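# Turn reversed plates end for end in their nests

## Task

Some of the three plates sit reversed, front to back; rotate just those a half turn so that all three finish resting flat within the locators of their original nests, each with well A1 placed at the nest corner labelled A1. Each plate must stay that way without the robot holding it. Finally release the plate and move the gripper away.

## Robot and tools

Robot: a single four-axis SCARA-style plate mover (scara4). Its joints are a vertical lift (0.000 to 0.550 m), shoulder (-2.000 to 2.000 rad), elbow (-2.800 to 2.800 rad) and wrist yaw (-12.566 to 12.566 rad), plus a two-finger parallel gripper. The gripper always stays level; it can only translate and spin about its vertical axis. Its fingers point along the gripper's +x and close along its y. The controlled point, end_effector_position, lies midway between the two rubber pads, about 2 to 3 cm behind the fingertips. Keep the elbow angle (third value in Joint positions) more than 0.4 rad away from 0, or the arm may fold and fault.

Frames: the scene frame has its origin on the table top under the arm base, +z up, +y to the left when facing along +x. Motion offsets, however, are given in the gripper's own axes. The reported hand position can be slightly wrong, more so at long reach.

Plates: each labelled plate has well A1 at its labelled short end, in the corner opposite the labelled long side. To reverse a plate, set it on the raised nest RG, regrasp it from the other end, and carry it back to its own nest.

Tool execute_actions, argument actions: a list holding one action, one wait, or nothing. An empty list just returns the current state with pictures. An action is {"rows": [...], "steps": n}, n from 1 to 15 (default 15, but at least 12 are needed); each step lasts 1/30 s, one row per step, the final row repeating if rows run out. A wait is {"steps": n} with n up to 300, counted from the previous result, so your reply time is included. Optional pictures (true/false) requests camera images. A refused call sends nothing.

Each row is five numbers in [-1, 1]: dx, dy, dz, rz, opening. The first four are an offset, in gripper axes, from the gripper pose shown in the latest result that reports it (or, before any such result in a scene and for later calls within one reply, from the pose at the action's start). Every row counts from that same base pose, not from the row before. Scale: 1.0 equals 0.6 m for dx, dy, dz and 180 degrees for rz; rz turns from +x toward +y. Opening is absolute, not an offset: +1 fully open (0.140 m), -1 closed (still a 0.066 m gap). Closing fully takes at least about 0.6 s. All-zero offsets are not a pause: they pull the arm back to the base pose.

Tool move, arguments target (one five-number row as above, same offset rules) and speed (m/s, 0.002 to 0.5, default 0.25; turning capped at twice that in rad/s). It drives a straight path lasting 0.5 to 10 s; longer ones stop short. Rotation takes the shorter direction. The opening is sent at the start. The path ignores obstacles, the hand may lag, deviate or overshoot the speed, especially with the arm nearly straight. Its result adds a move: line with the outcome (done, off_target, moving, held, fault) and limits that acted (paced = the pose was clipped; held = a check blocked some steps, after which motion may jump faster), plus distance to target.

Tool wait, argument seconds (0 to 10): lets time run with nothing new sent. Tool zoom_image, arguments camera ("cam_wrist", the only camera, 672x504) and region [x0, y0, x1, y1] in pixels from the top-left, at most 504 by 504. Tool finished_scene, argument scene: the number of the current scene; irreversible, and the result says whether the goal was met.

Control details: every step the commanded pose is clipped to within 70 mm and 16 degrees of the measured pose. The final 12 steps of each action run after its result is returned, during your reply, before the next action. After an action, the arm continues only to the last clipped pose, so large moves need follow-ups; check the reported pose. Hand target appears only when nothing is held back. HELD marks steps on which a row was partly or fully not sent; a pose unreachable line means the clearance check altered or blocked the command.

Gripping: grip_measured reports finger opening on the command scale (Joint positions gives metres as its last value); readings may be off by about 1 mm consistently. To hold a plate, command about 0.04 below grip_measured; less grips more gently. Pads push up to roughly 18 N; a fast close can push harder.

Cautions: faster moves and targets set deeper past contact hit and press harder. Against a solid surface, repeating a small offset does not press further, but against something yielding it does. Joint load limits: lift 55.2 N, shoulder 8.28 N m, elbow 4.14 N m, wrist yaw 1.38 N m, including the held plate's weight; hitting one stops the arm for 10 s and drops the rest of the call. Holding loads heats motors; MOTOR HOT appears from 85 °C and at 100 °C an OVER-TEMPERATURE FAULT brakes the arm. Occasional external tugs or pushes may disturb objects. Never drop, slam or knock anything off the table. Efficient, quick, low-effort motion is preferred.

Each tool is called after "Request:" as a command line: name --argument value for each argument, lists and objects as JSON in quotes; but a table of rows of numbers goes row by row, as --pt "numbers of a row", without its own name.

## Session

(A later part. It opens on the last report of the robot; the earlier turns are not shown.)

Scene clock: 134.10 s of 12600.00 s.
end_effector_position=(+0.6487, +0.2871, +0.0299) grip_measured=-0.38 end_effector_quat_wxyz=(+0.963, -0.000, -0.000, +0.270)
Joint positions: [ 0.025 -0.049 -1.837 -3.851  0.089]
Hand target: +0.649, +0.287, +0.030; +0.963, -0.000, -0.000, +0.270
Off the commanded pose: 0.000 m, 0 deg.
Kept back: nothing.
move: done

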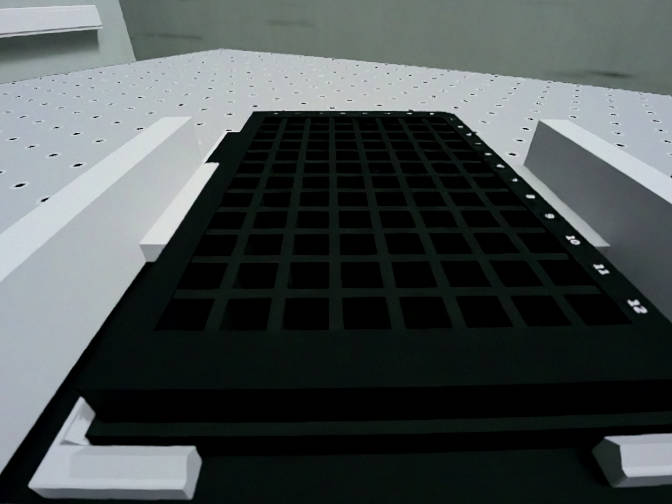

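Request:
execute_actions --actions '[{"rows": [[0, 0, 0, 0, -0.45]], "steps": 15}]'

Request:
execute_actions --actions '[{"rows": [[0, 0, 0, 0, -0.52]], "steps": 15}]'

Request:
execute_actions --actions '[{"steps": 25}]'

Scene clock: 134.80 s of 12600.00 s.
end_effector_position=(+0.6484, +0.2874, +0.0299) grip_measured=-0.45 end_effector_quat_wxyz=(+0.963, -0.000, -0.000, +0.271)
Joint positions: [ 0.025 -0.049 -1.836 -3.85   0.086]
Steps of this call (steps 1 to 18: nothing new was sent; steps 19 to 21: the first 3 steps of this action). Readings (end_effector_position):
19: (+0.6487, +0.2871, +0.0299)
20: (+0.6484, +0.2875, +0.0299)
21: the state above

Scene clock: 135.30 s of 12600.00 s.
end_effector_position=(+0.6482, +0.2876, +0.0299) grip_measured=-0.48 end_effector_quat_wxyz=(+0.963, -0.000, -0.000, +0.271)
Joint positions: [ 0.025 -0.049 -1.836 -3.849  0.085]
Off your previous action's commanded pose: 0.000 m, 0 deg at its last step (step 12 of this call).
Steps of this call (steps 1 to 12: the last 12 steps of your previous action; steps 13 to 15: the first 3 steps of this action, its rows measured from where the robot was after step 12). Readings (end_effector_position):
12: (+0.6484, +0.2874, +0.0299)
13: (+0.6483, +0.2876, +0.0299)
14: (+0.6482, +0.2876, +0.0299)
15: the state above

Scene clock: 136.13 s of 12600.00 s.
end_effector_position=(+0.6482, +0.2876, +0.0299) grip_measured=-0.48 end_effector_quat_wxyz=(+0.963, -0.000, -0.000, +0.271)
Joint positions: [ 0.025 -0.049 -1.836 -3.849  0.085]
Hand target: +0.648, +0.287, +0.030; +0.963, -0.000, -0.000, +0.271
Off the commanded pose: 0.000 m, 0 deg.
Kept back: nothing.
Steps of this call (steps 1 to 12: the last 12 steps of your previous action; steps 13 to 25: nothing new was sent). Readings (end_effector_position):
1: (+0.6482, +0.2876, +0.0299)
2: (+0.6482, +0.2876, +0.0299)
4: (+0.6482, +0.2876, +0.0299)
8: (+0.6482, +0.2876, +0.0299)
25: the state above

Request:
move --target '[0, 0, 0.06, 0, -0.52]' --speed 0.1

Request:
move --target '[-0.3667, 0, -0.045, 0, -0.52]' --speed 0.25

Scene clock: 137.87 s of 12600.00 s.
end_effector_position=(+0.6483, +0.2876, +0.0659) grip_measured=-0.48 end_effector_quat_wxyz=(+0.963, -0.000, -0.000, +0.271)
Joint positions: [ 0.061 -0.049 -1.836 -3.849  0.085]
Hand target: +0.648, +0.288, +0.066; +0.963, -0.000, -0.000, +0.271
Off the commanded pose: 0.000 m, 0 deg.
Kept back: nothing.
move: done

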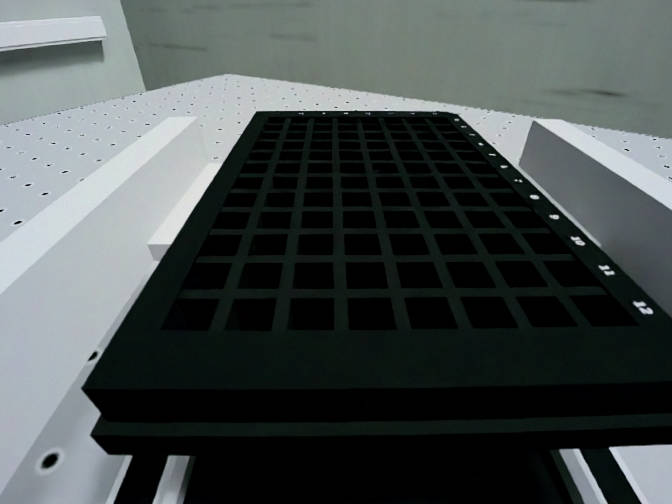

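Scene clock: 139.13 s of 12600.00 s.
end_effector_position=(+0.4607, +0.1726, +0.0389) grip_measured=-0.48 end_effector_quat_wxyz=(+0.963, -0.000, -0.000, +0.271)
Joint positions: [ 0.034 -0.464 -0.749 -4.521  0.085]
Hand target: +0.461, +0.173, +0.039; +0.963, -0.000, -0.000, +0.271
Off the commanded pose: 0.000 m, 0 deg.
Kept back: nothing.
move: done

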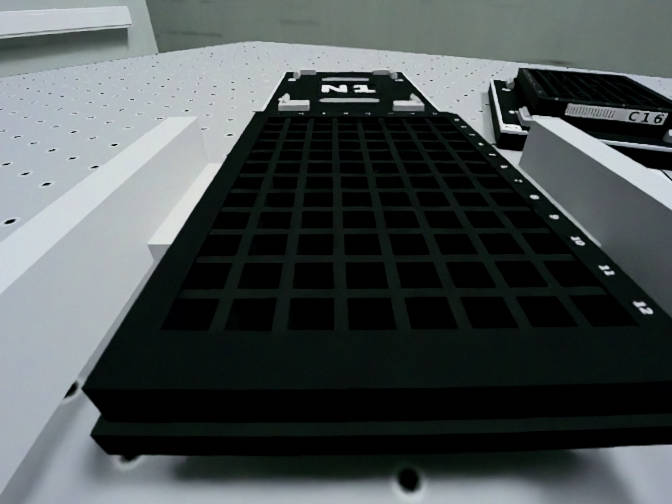

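Request:
move --target '[0, 0, -0.03, 0, -0.52]' --speed 0.04

Scene clock: 140.23 s of 12600.00 s.
end_effector_position=(+0.4607, +0.1726, +0.0208) grip_measured=-0.48 end_effector_quat_wxyz=(+0.963, -0.000, -0.000, +0.271)
Joint positions: [ 0.016 -0.464 -0.749 -4.521  0.085]
Hand target: +0.461, +0.173, +0.021; +0.963, -0.000, -0.000, +0.271
Off the commanded pose: 0.000 m, 0 deg.
Kept back: nothing.
move: done

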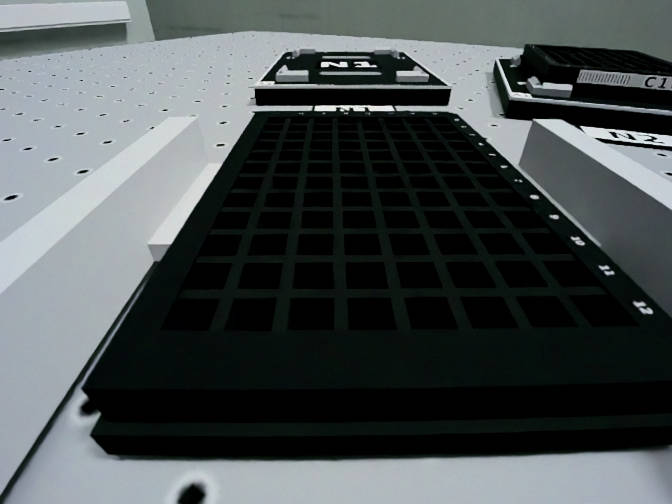

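Request:
execute_actions --actions '[{"rows": [[0, 0, -0.0025, 0, -0.52]], "steps": 15}]'

Request:
execute_actions --actions '[{"steps": 20}]'

Scene clock: 140.57 s of 12600.00 s.
end_effector_position=(+0.4607, +0.1726, +0.0192) grip_measured=-0.48 end_effector_quat_wxyz=(+0.963, -0.000, -0.000, +0.271)
Joint positions: [ 0.014 -0.464 -0.749 -4.521  0.085]
Steps of this call (steps 1 to 7: nothing new was sent; steps 8 to 10: the first 3 steps of this action). Readings (end_effector_position):
8: (+0.4607, +0.1726, +0.0207)
9: (+0.4607, +0.1726, +0.0196)
10: the state above

Scene clock: 141.23 s of 12600.00 s.
end_effector_position=(+0.4607, +0.1726, +0.0193) grip_measured=-0.48 end_effector_quat_wxyz=(+0.963, -0.000, -0.000, +0.271)
Joint positions: [ 0.014 -0.464 -0.749 -4.521  0.085]
Hand target: +0.461, +0.173, +0.019; +0.963, -0.000, -0.000, +0.271
Off the commanded pose: 0.000 m, 0 deg.
Kept back: nothing.
Steps of this call (steps 1 to 12: the last 12 steps of your previous action; steps 13 to 20: nothing new was sent). Readings (end_effector_position):
1: (+0.4607, +0.1726, +0.0193)
2: (+0.4607, +0.1726, +0.0193)
4: (+0.4607, +0.1726, +0.0193)
8: (+0.4607, +0.1726, +0.0193)
20: the state above

Request:
execute_actions --actions '[{"rows": [[0, 0, -0.002, 0, -0.52]], "steps": 15}]'

Request:
execute_actions --actions '[{"steps": 20}]'

Scene clock: 141.60 s of 12600.00 s.
end_effector_position=(+0.4607, +0.1726, +0.0180) grip_measured=-0.48 end_effector_quat_wxyz=(+0.963, -0.000, -0.000, +0.271)
Joint positions: [ 0.013 -0.464 -0.749 -4.521  0.085]
Steps of this call (steps 1 to 8: nothing new was sent; steps 9 to 11: the first 3 steps of this action). Readings (end_effector_position):
9: (+0.4607, +0.1726, +0.0192)
10: (+0.4607, +0.1726, +0.0182)
11: the state above

Scene clock: 142.27 s of 12600.00 s.
end_effector_position=(+0.4607, +0.1726, +0.0180) grip_measured=-0.48 end_effector_quat_wxyz=(+0.963, -0.000, -0.000, +0.271)
Joint positions: [ 0.013 -0.464 -0.749 -4.521  0.085]
Hand target: +0.461, +0.173, +0.018; +0.963, -0.000, -0.000, +0.271
Off the commanded pose: 0.000 m, 0 deg.
Kept back: nothing.
Steps of this call (steps 1 to 12: the last 12 steps of your previous action; steps 13 to 20: nothing new was sent). Readings (end_effector_position):
1: (+0.4607, +0.1726, +0.0180)
2: (+0.4607, +0.1726, +0.0180)
4: (+0.4607, +0.1726, +0.0180)
8: (+0.4607, +0.1726, +0.0180)
20: the state above

Request:
execute_actions --actions '[{"rows": [[0, 0, -0.0015, 0, -0.52]], "steps": 15}]'

Request:
execute_actions --actions '[{"steps": 20}]'

Scene clock: 142.73 s of 12600.00 s.
end_effector_position=(+0.4607, +0.1726, +0.0175) grip_measured=-0.48 end_effector_quat_wxyz=(+0.963, -0.000, -0.000, +0.271)
Joint positions: [ 0.013 -0.464 -0.749 -4.521  0.085]
Steps of this call (steps 1 to 11: nothing new was sent; steps 12 to 14: the first 3 steps of this action). Readings (end_effector_position):
12: (+0.4607, +0.1726, +0.0180)
13: (+0.4607, +0.1726, +0.0174)
14: the state above

Scene clock: 143.40 s of 12600.00 s.
end_effector_position=(+0.4607, +0.1726, +0.0175) grip_measured=-0.48 end_effector_quat_wxyz=(+0.963, -0.000, -0.000, +0.271)
Joint positions: [ 0.013 -0.464 -0.749 -4.521  0.085]
Hand target: +0.461, +0.173, +0.017; +0.963, -0.000, -0.000, +0.271
Off the commanded pose: 0.000 m, 0 deg.
Kept back: nothing.
Steps of this call (steps 1 to 12: the last 12 steps of your previous action; steps 13 to 20: nothing new was sent). Readings (end_effector_position):
1: (+0.4607, +0.1726, +0.0175)
2: (+0.4607, +0.1726, +0.0175)
4: (+0.4607, +0.1726, +0.0175)
8: (+0.4607, +0.1726, +0.0175)
20: the state above

Request:
execute_actions --actions '[{"rows": [[0, 0, 0, 0, 0.0]], "steps": 15}]'

Request:
move --target '[0, 0, 0.067, 0, 0.0]' --speed 0.1

Request:
move --target '[0, 0, 0, 0.998, 0.0]' --speed 0.5

Scene clock: 144.40 s of 12600.00 s.
end_effector_position=(+0.4607, +0.1726, +0.0176) grip_measured=-0.22 end_effector_quat_wxyz=(+0.963, -0.000, -0.000, +0.271)
Joint positions: [ 0.013 -0.464 -0.749 -4.521  0.095]
Steps of this call (steps 1 to 27: nothing new was sent; steps 28 to 30: the first 3 steps of this action). Readings (end_effector_position):
28: (+0.4607, +0.1726, +0.0175)
29: (+0.4607, +0.1726, +0.0176)
30: the state above

Scene clock: 145.53 s of 12600.00 s.
end_effector_position=(+0.4607, +0.1726, +0.0578) grip_measured=+0.00 end_effector_quat_wxyz=(+0.963, -0.000, -0.000, +0.271)
Joint positions: [ 0.053 -0.464 -0.749 -4.521  0.103]
Hand target: +0.461, +0.173, +0.058; +0.963, -0.000, -0.000, +0.271
Off your previous action's commanded pose: 0.000 m, 0 deg at its last step (step 12 of this call).
Off the commanded pose: 0.000 m, 0 deg.
Kept back: nothing.
move: done

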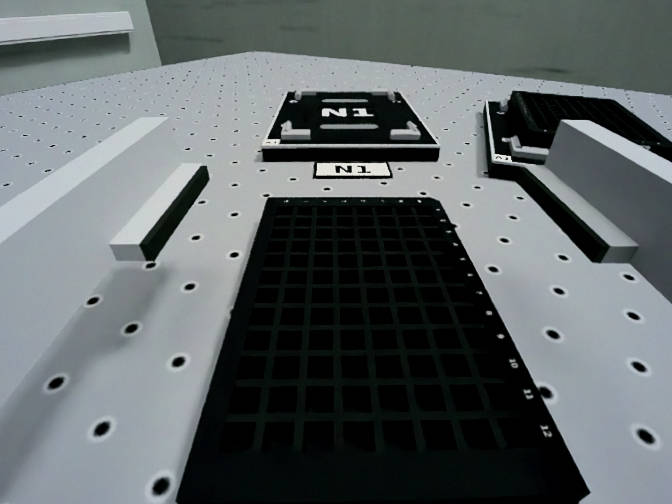

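Scene clock: 149.10 s of 12600.00 s.
end_effector_position=(+0.4604, +0.1730, +0.0578) grip_measured=+0.00 end_effector_quat_wxyz=(-0.268, -0.000, -0.000, +0.963)
Joint positions: [ 0.053  0.153 -2.288 -0.463  0.103]
Hand target: +0.460, +0.173, +0.058; -0.268, -0.000, -0.000, +0.963
Off the commanded pose: 0.000 m, 0 deg.
Kept back: nothing.
move: done

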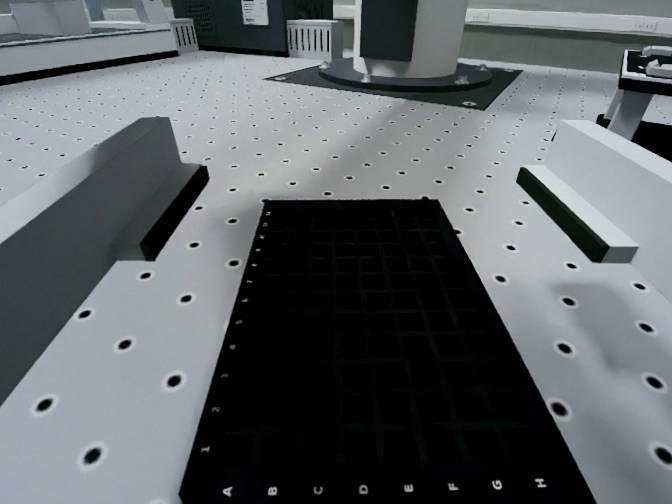

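Request:
move --target '[0, 0, -0.067, 0, 0.0]' --speed 0.08

Scene clock: 150.57 s of 12600.00 s.
end_effector_position=(+0.4604, +0.1730, +0.0176) grip_measured=+0.00 end_effector_quat_wxyz=(-0.268, -0.000, -0.000, +0.963)
Joint positions: [ 0.013  0.153 -2.288 -0.463  0.103]
Hand target: +0.460, +0.173, +0.018; -0.268, -0.000, -0.000, +0.963
Off the commanded pose: 0.000 m, 0 deg.
Kept back: nothing.
move: done

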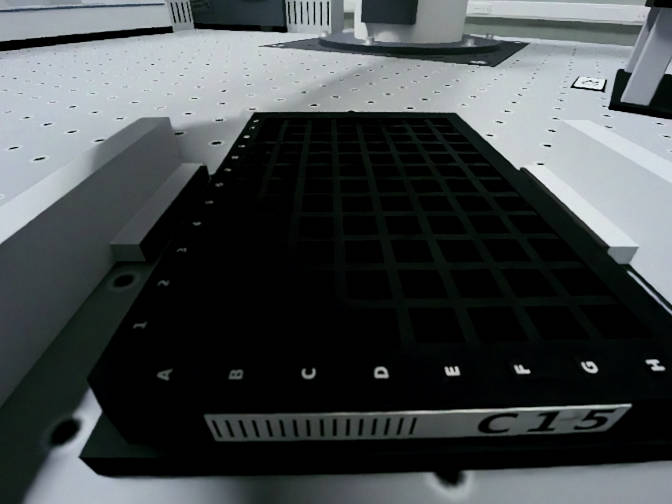

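Request:
execute_actions --actions '[{"rows": [[0, 0, 0, 0, -0.42]], "steps": 15}]'

Request:
execute_actions --actions '[{"rows": [[0, 0, 0, 0, -0.42], [0, 0, 0, 0, -0.42], [0, 0, 0, 0, -0.42], [0, 0, 0, 0, -0.42], [0, 0, 0, 0, -0.42], [0, 0, 0, 0, -0.52]], "steps": 15}]'

Request:
execute_actions --actions '[{"steps": 25}]'

Scene clock: 151.77 s of 12600.00 s.
end_effector_position=(+0.4604, +0.1730, +0.0176) grip_measured=-0.27 end_effector_quat_wxyz=(-0.268, -0.000, -0.000, +0.963)
Joint positions: [ 0.013  0.153 -2.288 -0.463  0.093]
Steps of this call (steps 1 to 33: nothing new was sent; steps 34 to 36: the first 3 steps of this action). Readings (end_effector_position):
34: (+0.4604, +0.1730, +0.0176)
35: (+0.4604, +0.1730, +0.0176)
36: the state above

Scene clock: 152.27 s of 12600.00 s.
end_effector_position=(+0.4604, +0.1730, +0.0176) grip_measured=-0.42 end_effector_quat_wxyz=(-0.268, -0.000, -0.000, +0.963)
Joint positions: [ 0.013  0.153 -2.288 -0.463  0.087]
Off your previous action's commanded pose: 0.000 m, 0 deg at its last step (step 12 of this call).
Steps of this call (steps 1 to 12: the last 12 steps of your previous action; steps 13 to 15: the first 3 steps of this action, its rows measured from where the robot was after step 12). Readings (end_effector_position):
12: (+0.4604, +0.1730, +0.0176)
13: (+0.4604, +0.1730, +0.0176)
14: (+0.4604, +0.1730, +0.0176)
15: the state above

Scene clock: 153.10 s of 12600.00 s.
end_effector_position=(+0.4604, +0.1730, +0.0176) grip_measured=-0.48 end_effector_quat_wxyz=(-0.268, -0.000, -0.000, +0.963)
Joint positions: [ 0.013  0.153 -2.288 -0.463  0.085]
Hand target: +0.460, +0.173, +0.018; -0.268, -0.000, -0.000, +0.963
Off the commanded pose: 0.000 m, 0 deg.
Kept back: nothing.
Steps of this call (steps 1 to 12: the last 12 steps of your previous action; steps 13 to 25: nothing new was sent). Readings (end_effector_position):
1: (+0.4604, +0.1730, +0.0176)
2: (+0.4604, +0.1730, +0.0176)
4: (+0.4604, +0.1730, +0.0176)
8: (+0.4604, +0.1730, +0.0176)
25: the state above

Request:
move --target '[0, 0, 0.09, 0, -0.52]' --speed 0.12

Request:
move --target '[-0.3667, -0.0019, 0, -0.9982, -0.52]' --speed 0.4

Scene clock: 154.63 s of 12600.00 s.
end_effector_position=(+0.4604, +0.1730, +0.0716) grip_measured=-0.48 end_effector_quat_wxyz=(-0.268, -0.000, -0.000, +0.963)
Joint positions: [ 0.067  0.153 -2.288 -0.463  0.085]
Hand target: +0.460, +0.173, +0.072; -0.268, -0.000, -0.000, +0.963
Off the commanded pose: 0.000 m, 0 deg.
Kept back: nothing.
move: done

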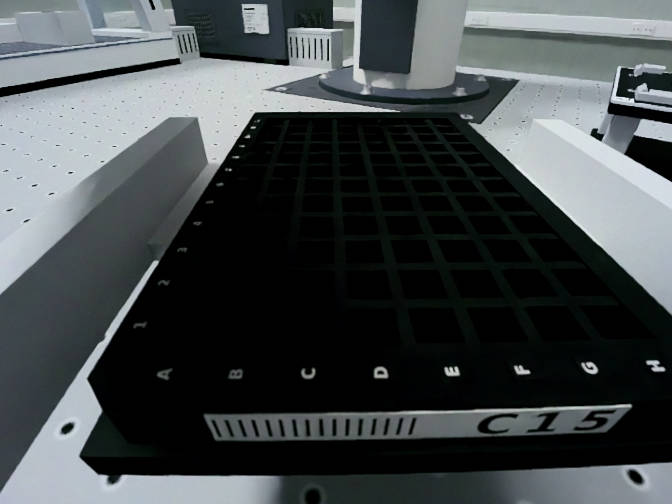

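Scene clock: 158.93 s of 12600.00 s.
end_effector_position=(+0.6480, +0.2878, +0.0716) grip_measured=-0.48 end_effector_quat_wxyz=(+0.962, -0.000, -0.000, +0.271)
Joint positions: [ 0.067 -0.049 -1.836 -3.849  0.085]
Hand target: +0.648, +0.288, +0.072; +0.963, -0.000, -0.000, +0.271
Off the commanded pose: 0.000 m, 0 deg.
Kept back: nothing.
move: done

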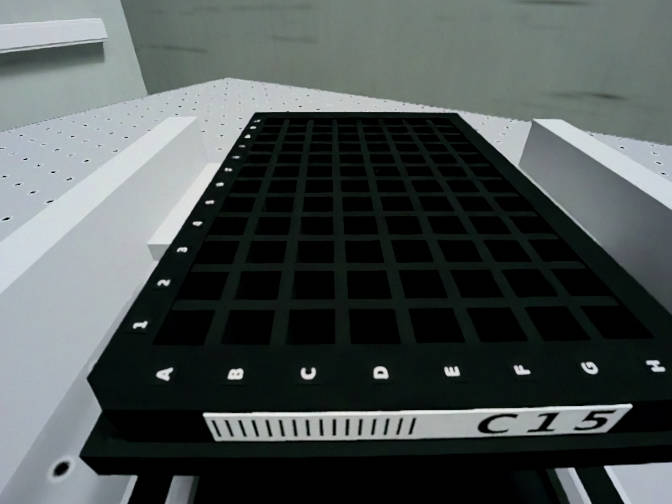

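Request:
move --target '[0, 0, -0.0635, 0, -0.52]' --speed 0.06

Request:
execute_actions --actions '[{"rows": [[0, 0, -0.0025, 0, -0.52]], "steps": 15}]'

Request:
execute_actions --actions '[{"steps": 20}]'

Scene clock: 160.40 s of 12600.00 s.
end_effector_position=(+0.6481, +0.2878, +0.0335) grip_measured=-0.48 end_effector_quat_wxyz=(+0.963, -0.000, -0.000, +0.271)
Joint positions: [ 0.029 -0.049 -1.836 -3.849  0.085]
Hand target: +0.648, +0.288, +0.033; +0.962, -0.000, -0.000, +0.271
Off the commanded pose: 0.000 m, 0 deg.
Kept back: nothing.
move: done

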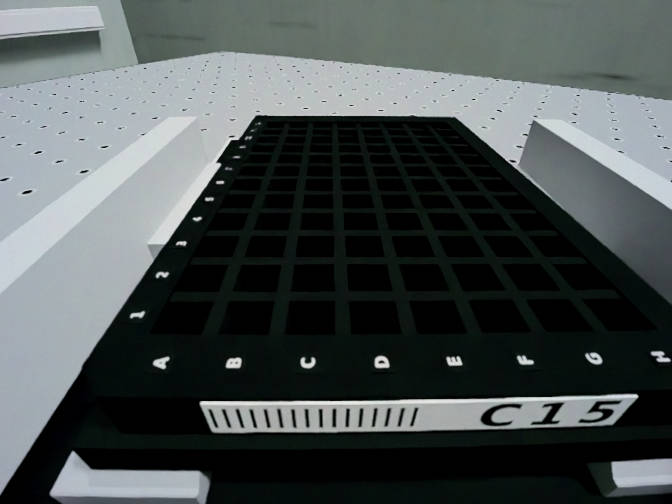

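Scene clock: 160.50 s of 12600.00 s.
end_effector_position=(+0.6482, +0.2878, +0.0322) grip_measured=-0.48 end_effector_quat_wxyz=(+0.963, -0.000, -0.000, +0.271)
Joint positions: [ 0.027 -0.049 -1.836 -3.849  0.085]
Steps of this call (steps 1 to 3: the first 3 steps of this action). Readings (end_effector_position):
1: (+0.6481, +0.2878, +0.0334)
2: (+0.6482, +0.2877, +0.0323)
3: the state above

Scene clock: 161.17 s of 12600.00 s.
end_effector_position=(+0.6482, +0.2878, +0.0323) grip_measured=-0.48 end_effector_quat_wxyz=(+0.963, -0.000, -0.000, +0.271)
Joint positions: [ 0.027 -0.049 -1.836 -3.849  0.085]
Hand target: +0.648, +0.288, +0.032; +0.963, -0.000, -0.000, +0.271
Off the commanded pose: 0.000 m, 0 deg.
Kept back: nothing.
Steps of this call (steps 1 to 12: the last 12 steps of your previous action; steps 13 to 20: nothing new was sent). Readings (end_effector_position):
1: (+0.6482, +0.2878, +0.0323)
2: (+0.6482, +0.2878, +0.0323)
4: (+0.6482, +0.2878, +0.0323)
8: (+0.6482, +0.2878, +0.0323)
20: the state above

Request:
execute_actions --actions '[]'

Scene clock: 161.73 s of 12600.00 s.
end_effector_position=(+0.6482, +0.2878, +0.0323) grip_measured=-0.48 end_effector_quat_wxyz=(+0.963, -0.000, -0.000, +0.271)
Joint positions: [ 0.027 -0.049 -1.836 -3.849  0.085]
Hand target: +0.648, +0.288, +0.032; +0.963, -0.000, -0.000, +0.271
Off the commanded pose: 0.000 m, 0 deg.
Kept back: nothing.
Steps of this call (steps 1 to 17: nothing new was sent). Readings (end_effector_position):
1: (+0.6482, +0.2878, +0.0323)
2: (+0.6482, +0.2878, +0.0323)
4: (+0.6482, +0.2878, +0.0323)
8: (+0.6482, +0.2878, +0.0323)
17: the state above

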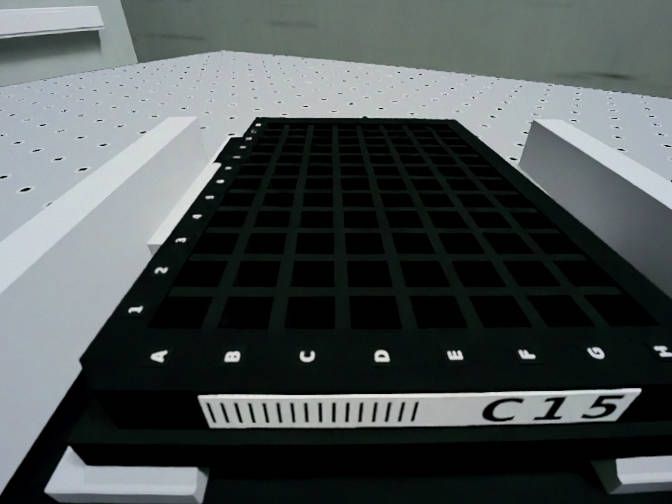

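Request:
move --target '[0, 0, 0.012, 0, -0.52]' --speed 0.03

Request:
move --target '[0.005, 0, -0.0105, 0, -0.52]' --speed 0.02

Scene clock: 164.43 s of 12600.00 s.
end_effector_position=(+0.6482, +0.2877, +0.0395) grip_measured=-0.48 end_effector_quat_wxyz=(+0.963, -0.000, -0.000, +0.271)
Joint positions: [ 0.034 -0.049 -1.836 -3.849  0.085]
Hand target: +0.648, +0.288, +0.039; +0.963, -0.000, -0.000, +0.271
Off the commanded pose: 0.000 m, 0 deg.
Kept back: nothing.
move: done

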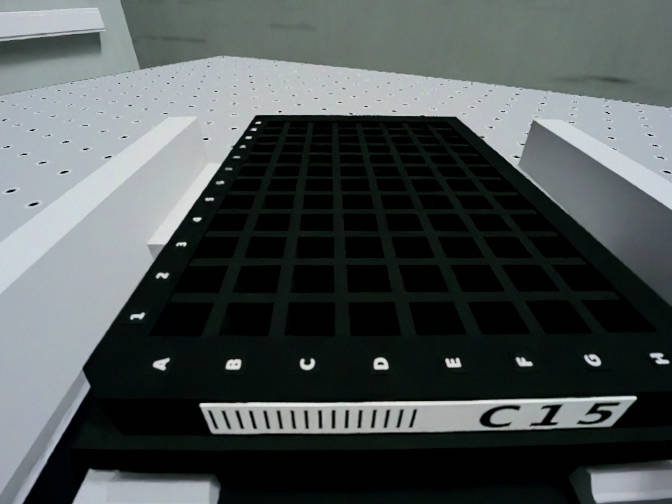

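Scene clock: 165.13 s of 12600.00 s.
end_effector_position=(+0.6508, +0.2892, +0.0332) grip_measured=-0.48 end_effector_quat_wxyz=(+0.963, -0.000, -0.000, +0.271)
Joint positions: [ 0.028 -0.04  -1.855 -3.839  0.085]
Hand target: +0.651, +0.289, +0.033; +0.963, -0.000, -0.000, +0.271
Off the commanded pose: 0.000 m, 0 deg.
Kept back: nothing.
move: done

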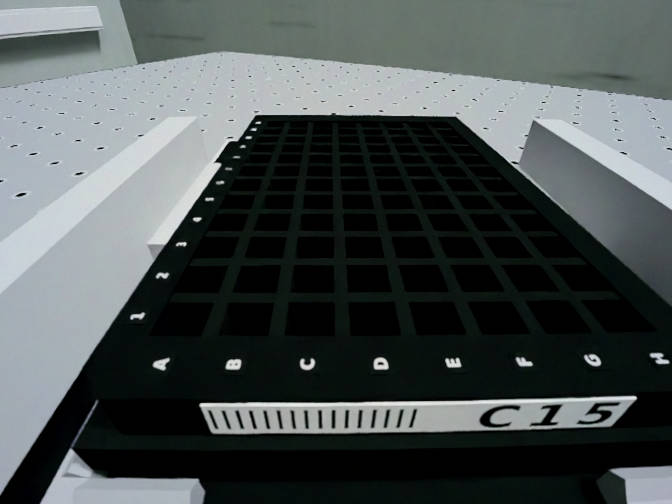

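Request:
execute_actions --actions '[{"rows": [[0, 0, 0, 0, 0.1]], "steps": 15}]'

Request:
wait --seconds 0.5

Scene clock: 165.63 s of 12600.00 s.
end_effector_position=(+0.6508, +0.2892, +0.0332) grip_measured=-0.21 end_effector_quat_wxyz=(+0.963, -0.000, -0.000, +0.271)
Joint positions: [ 0.028 -0.04  -1.855 -3.839  0.095]
Steps of this call (steps 1 to 12: nothing new was sent; steps 13 to 15: the first 3 steps of this action). Readings (end_effector_position):
13: (+0.6508, +0.2892, +0.0332)
14: (+0.6508, +0.2892, +0.0332)
15: the state above

Scene clock: 166.53 s of 12600.00 s.
end_effector_position=(+0.6508, +0.2892, +0.0332) grip_measured=+0.10 end_effector_quat_wxyz=(+0.963, -0.000, -0.000, +0.271)
Joint positions: [ 0.028 -0.04  -1.855 -3.839  0.107]
Hand target: +0.651, +0.289, +0.033; +0.963, -0.000, -0.000, +0.271
Off the commanded pose: 0.000 m, 0 deg.
Kept back: nothing.
Steps of this call (steps 1 to 12: the last 12 steps of your previous action; steps 13 to 27: nothing new was sent). Readings (end_effector_position):
1: (+0.6508, +0.2892, +0.0332)
2: (+0.6508, +0.2892, +0.0332)
4: (+0.6508, +0.2892, +0.0332)
8: (+0.6508, +0.2892, +0.0332)
27: the state above

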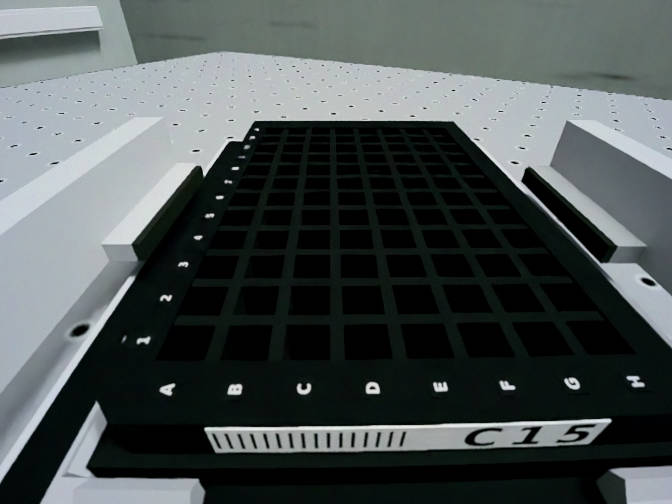

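Request:
move --target '[-0.17, 0, 0.15, 0, 1]' --speed 0.3

Scene clock: 167.83 s of 12600.00 s.
end_effector_position=(+0.5638, +0.2359, +0.1232) grip_measured=+1.00 end_effector_quat_wxyz=(+0.963, -0.000, -0.000, +0.271)
Joint positions: [ 0.118 -0.279 -1.293 -4.162  0.14 ]
Hand target: +0.564, +0.236, +0.123; +0.963, -0.000, -0.000, +0.271
Off the commanded pose: 0.000 m, 0 deg.
Kept back: nothing.
move: done

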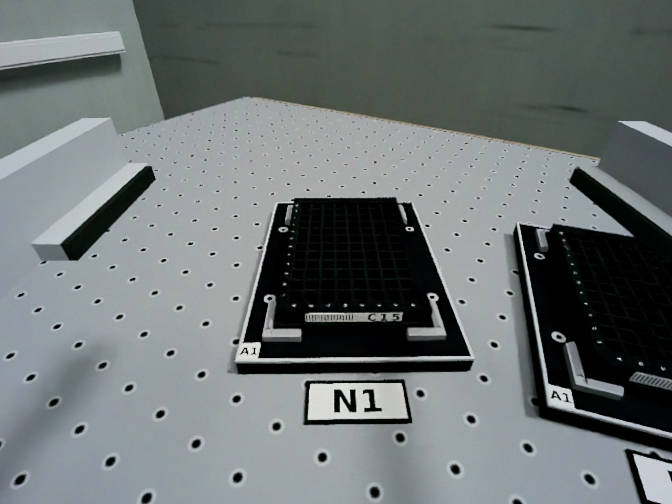

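Request:
zoom_image --camera "cam_wrist" --region '[230, 185, 490, 375]'

Region (230, 185, 490, 375) of cam_wrist's 672x504 image, scaled by 1.938, with more detail than that image has; it fills the top 368 rows of this view, and the rest is white.

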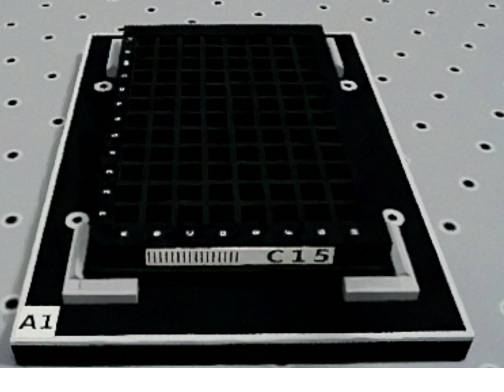

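Request:
zoom_image --camera "cam_wrist" --region '[500, 200, 672, 440]'

Region (500, 200, 672, 440) of cam_wrist's 672x504 image, scaled by 2.100, with more detail than that image has; it fills the left 361 columns of this view, and the rest is white.

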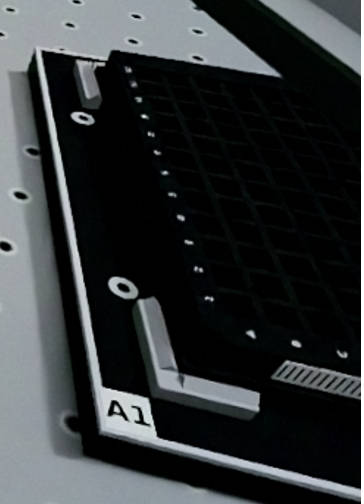

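Request:
move --target '[-0.13, 0, 0.13, 0, 1]' --speed 0.4

Scene clock: 173.63 s of 12600.00 s.
end_effector_position=(+0.4973, +0.1951, +0.2012) grip_measured=+1.00 end_effector_quat_wxyz=(+0.962, -0.000, -0.000, +0.271)
Joint positions: [ 0.196 -0.411 -0.934 -4.389  0.14 ]
Hand target: +0.497, +0.195, +0.201; +0.963, -0.000, -0.000, +0.271
Off the commanded pose: 0.000 m, 0 deg.
Kept back: nothing.
After step 90, 2.03 s passed at rest.
move: done

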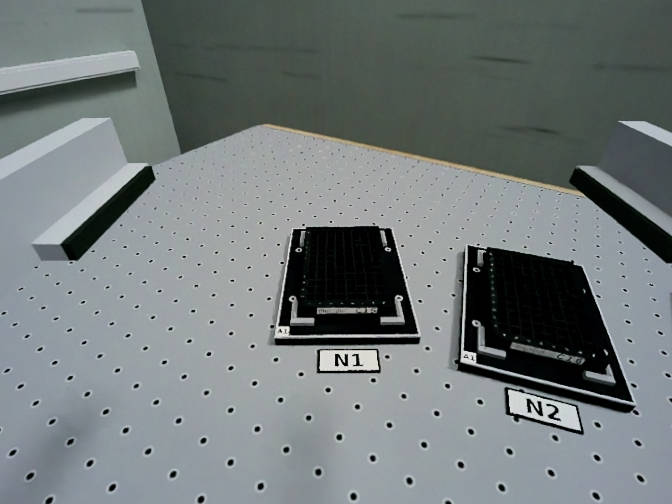

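Request:
finished_scene --scene 1

The scene is finished: the task was done.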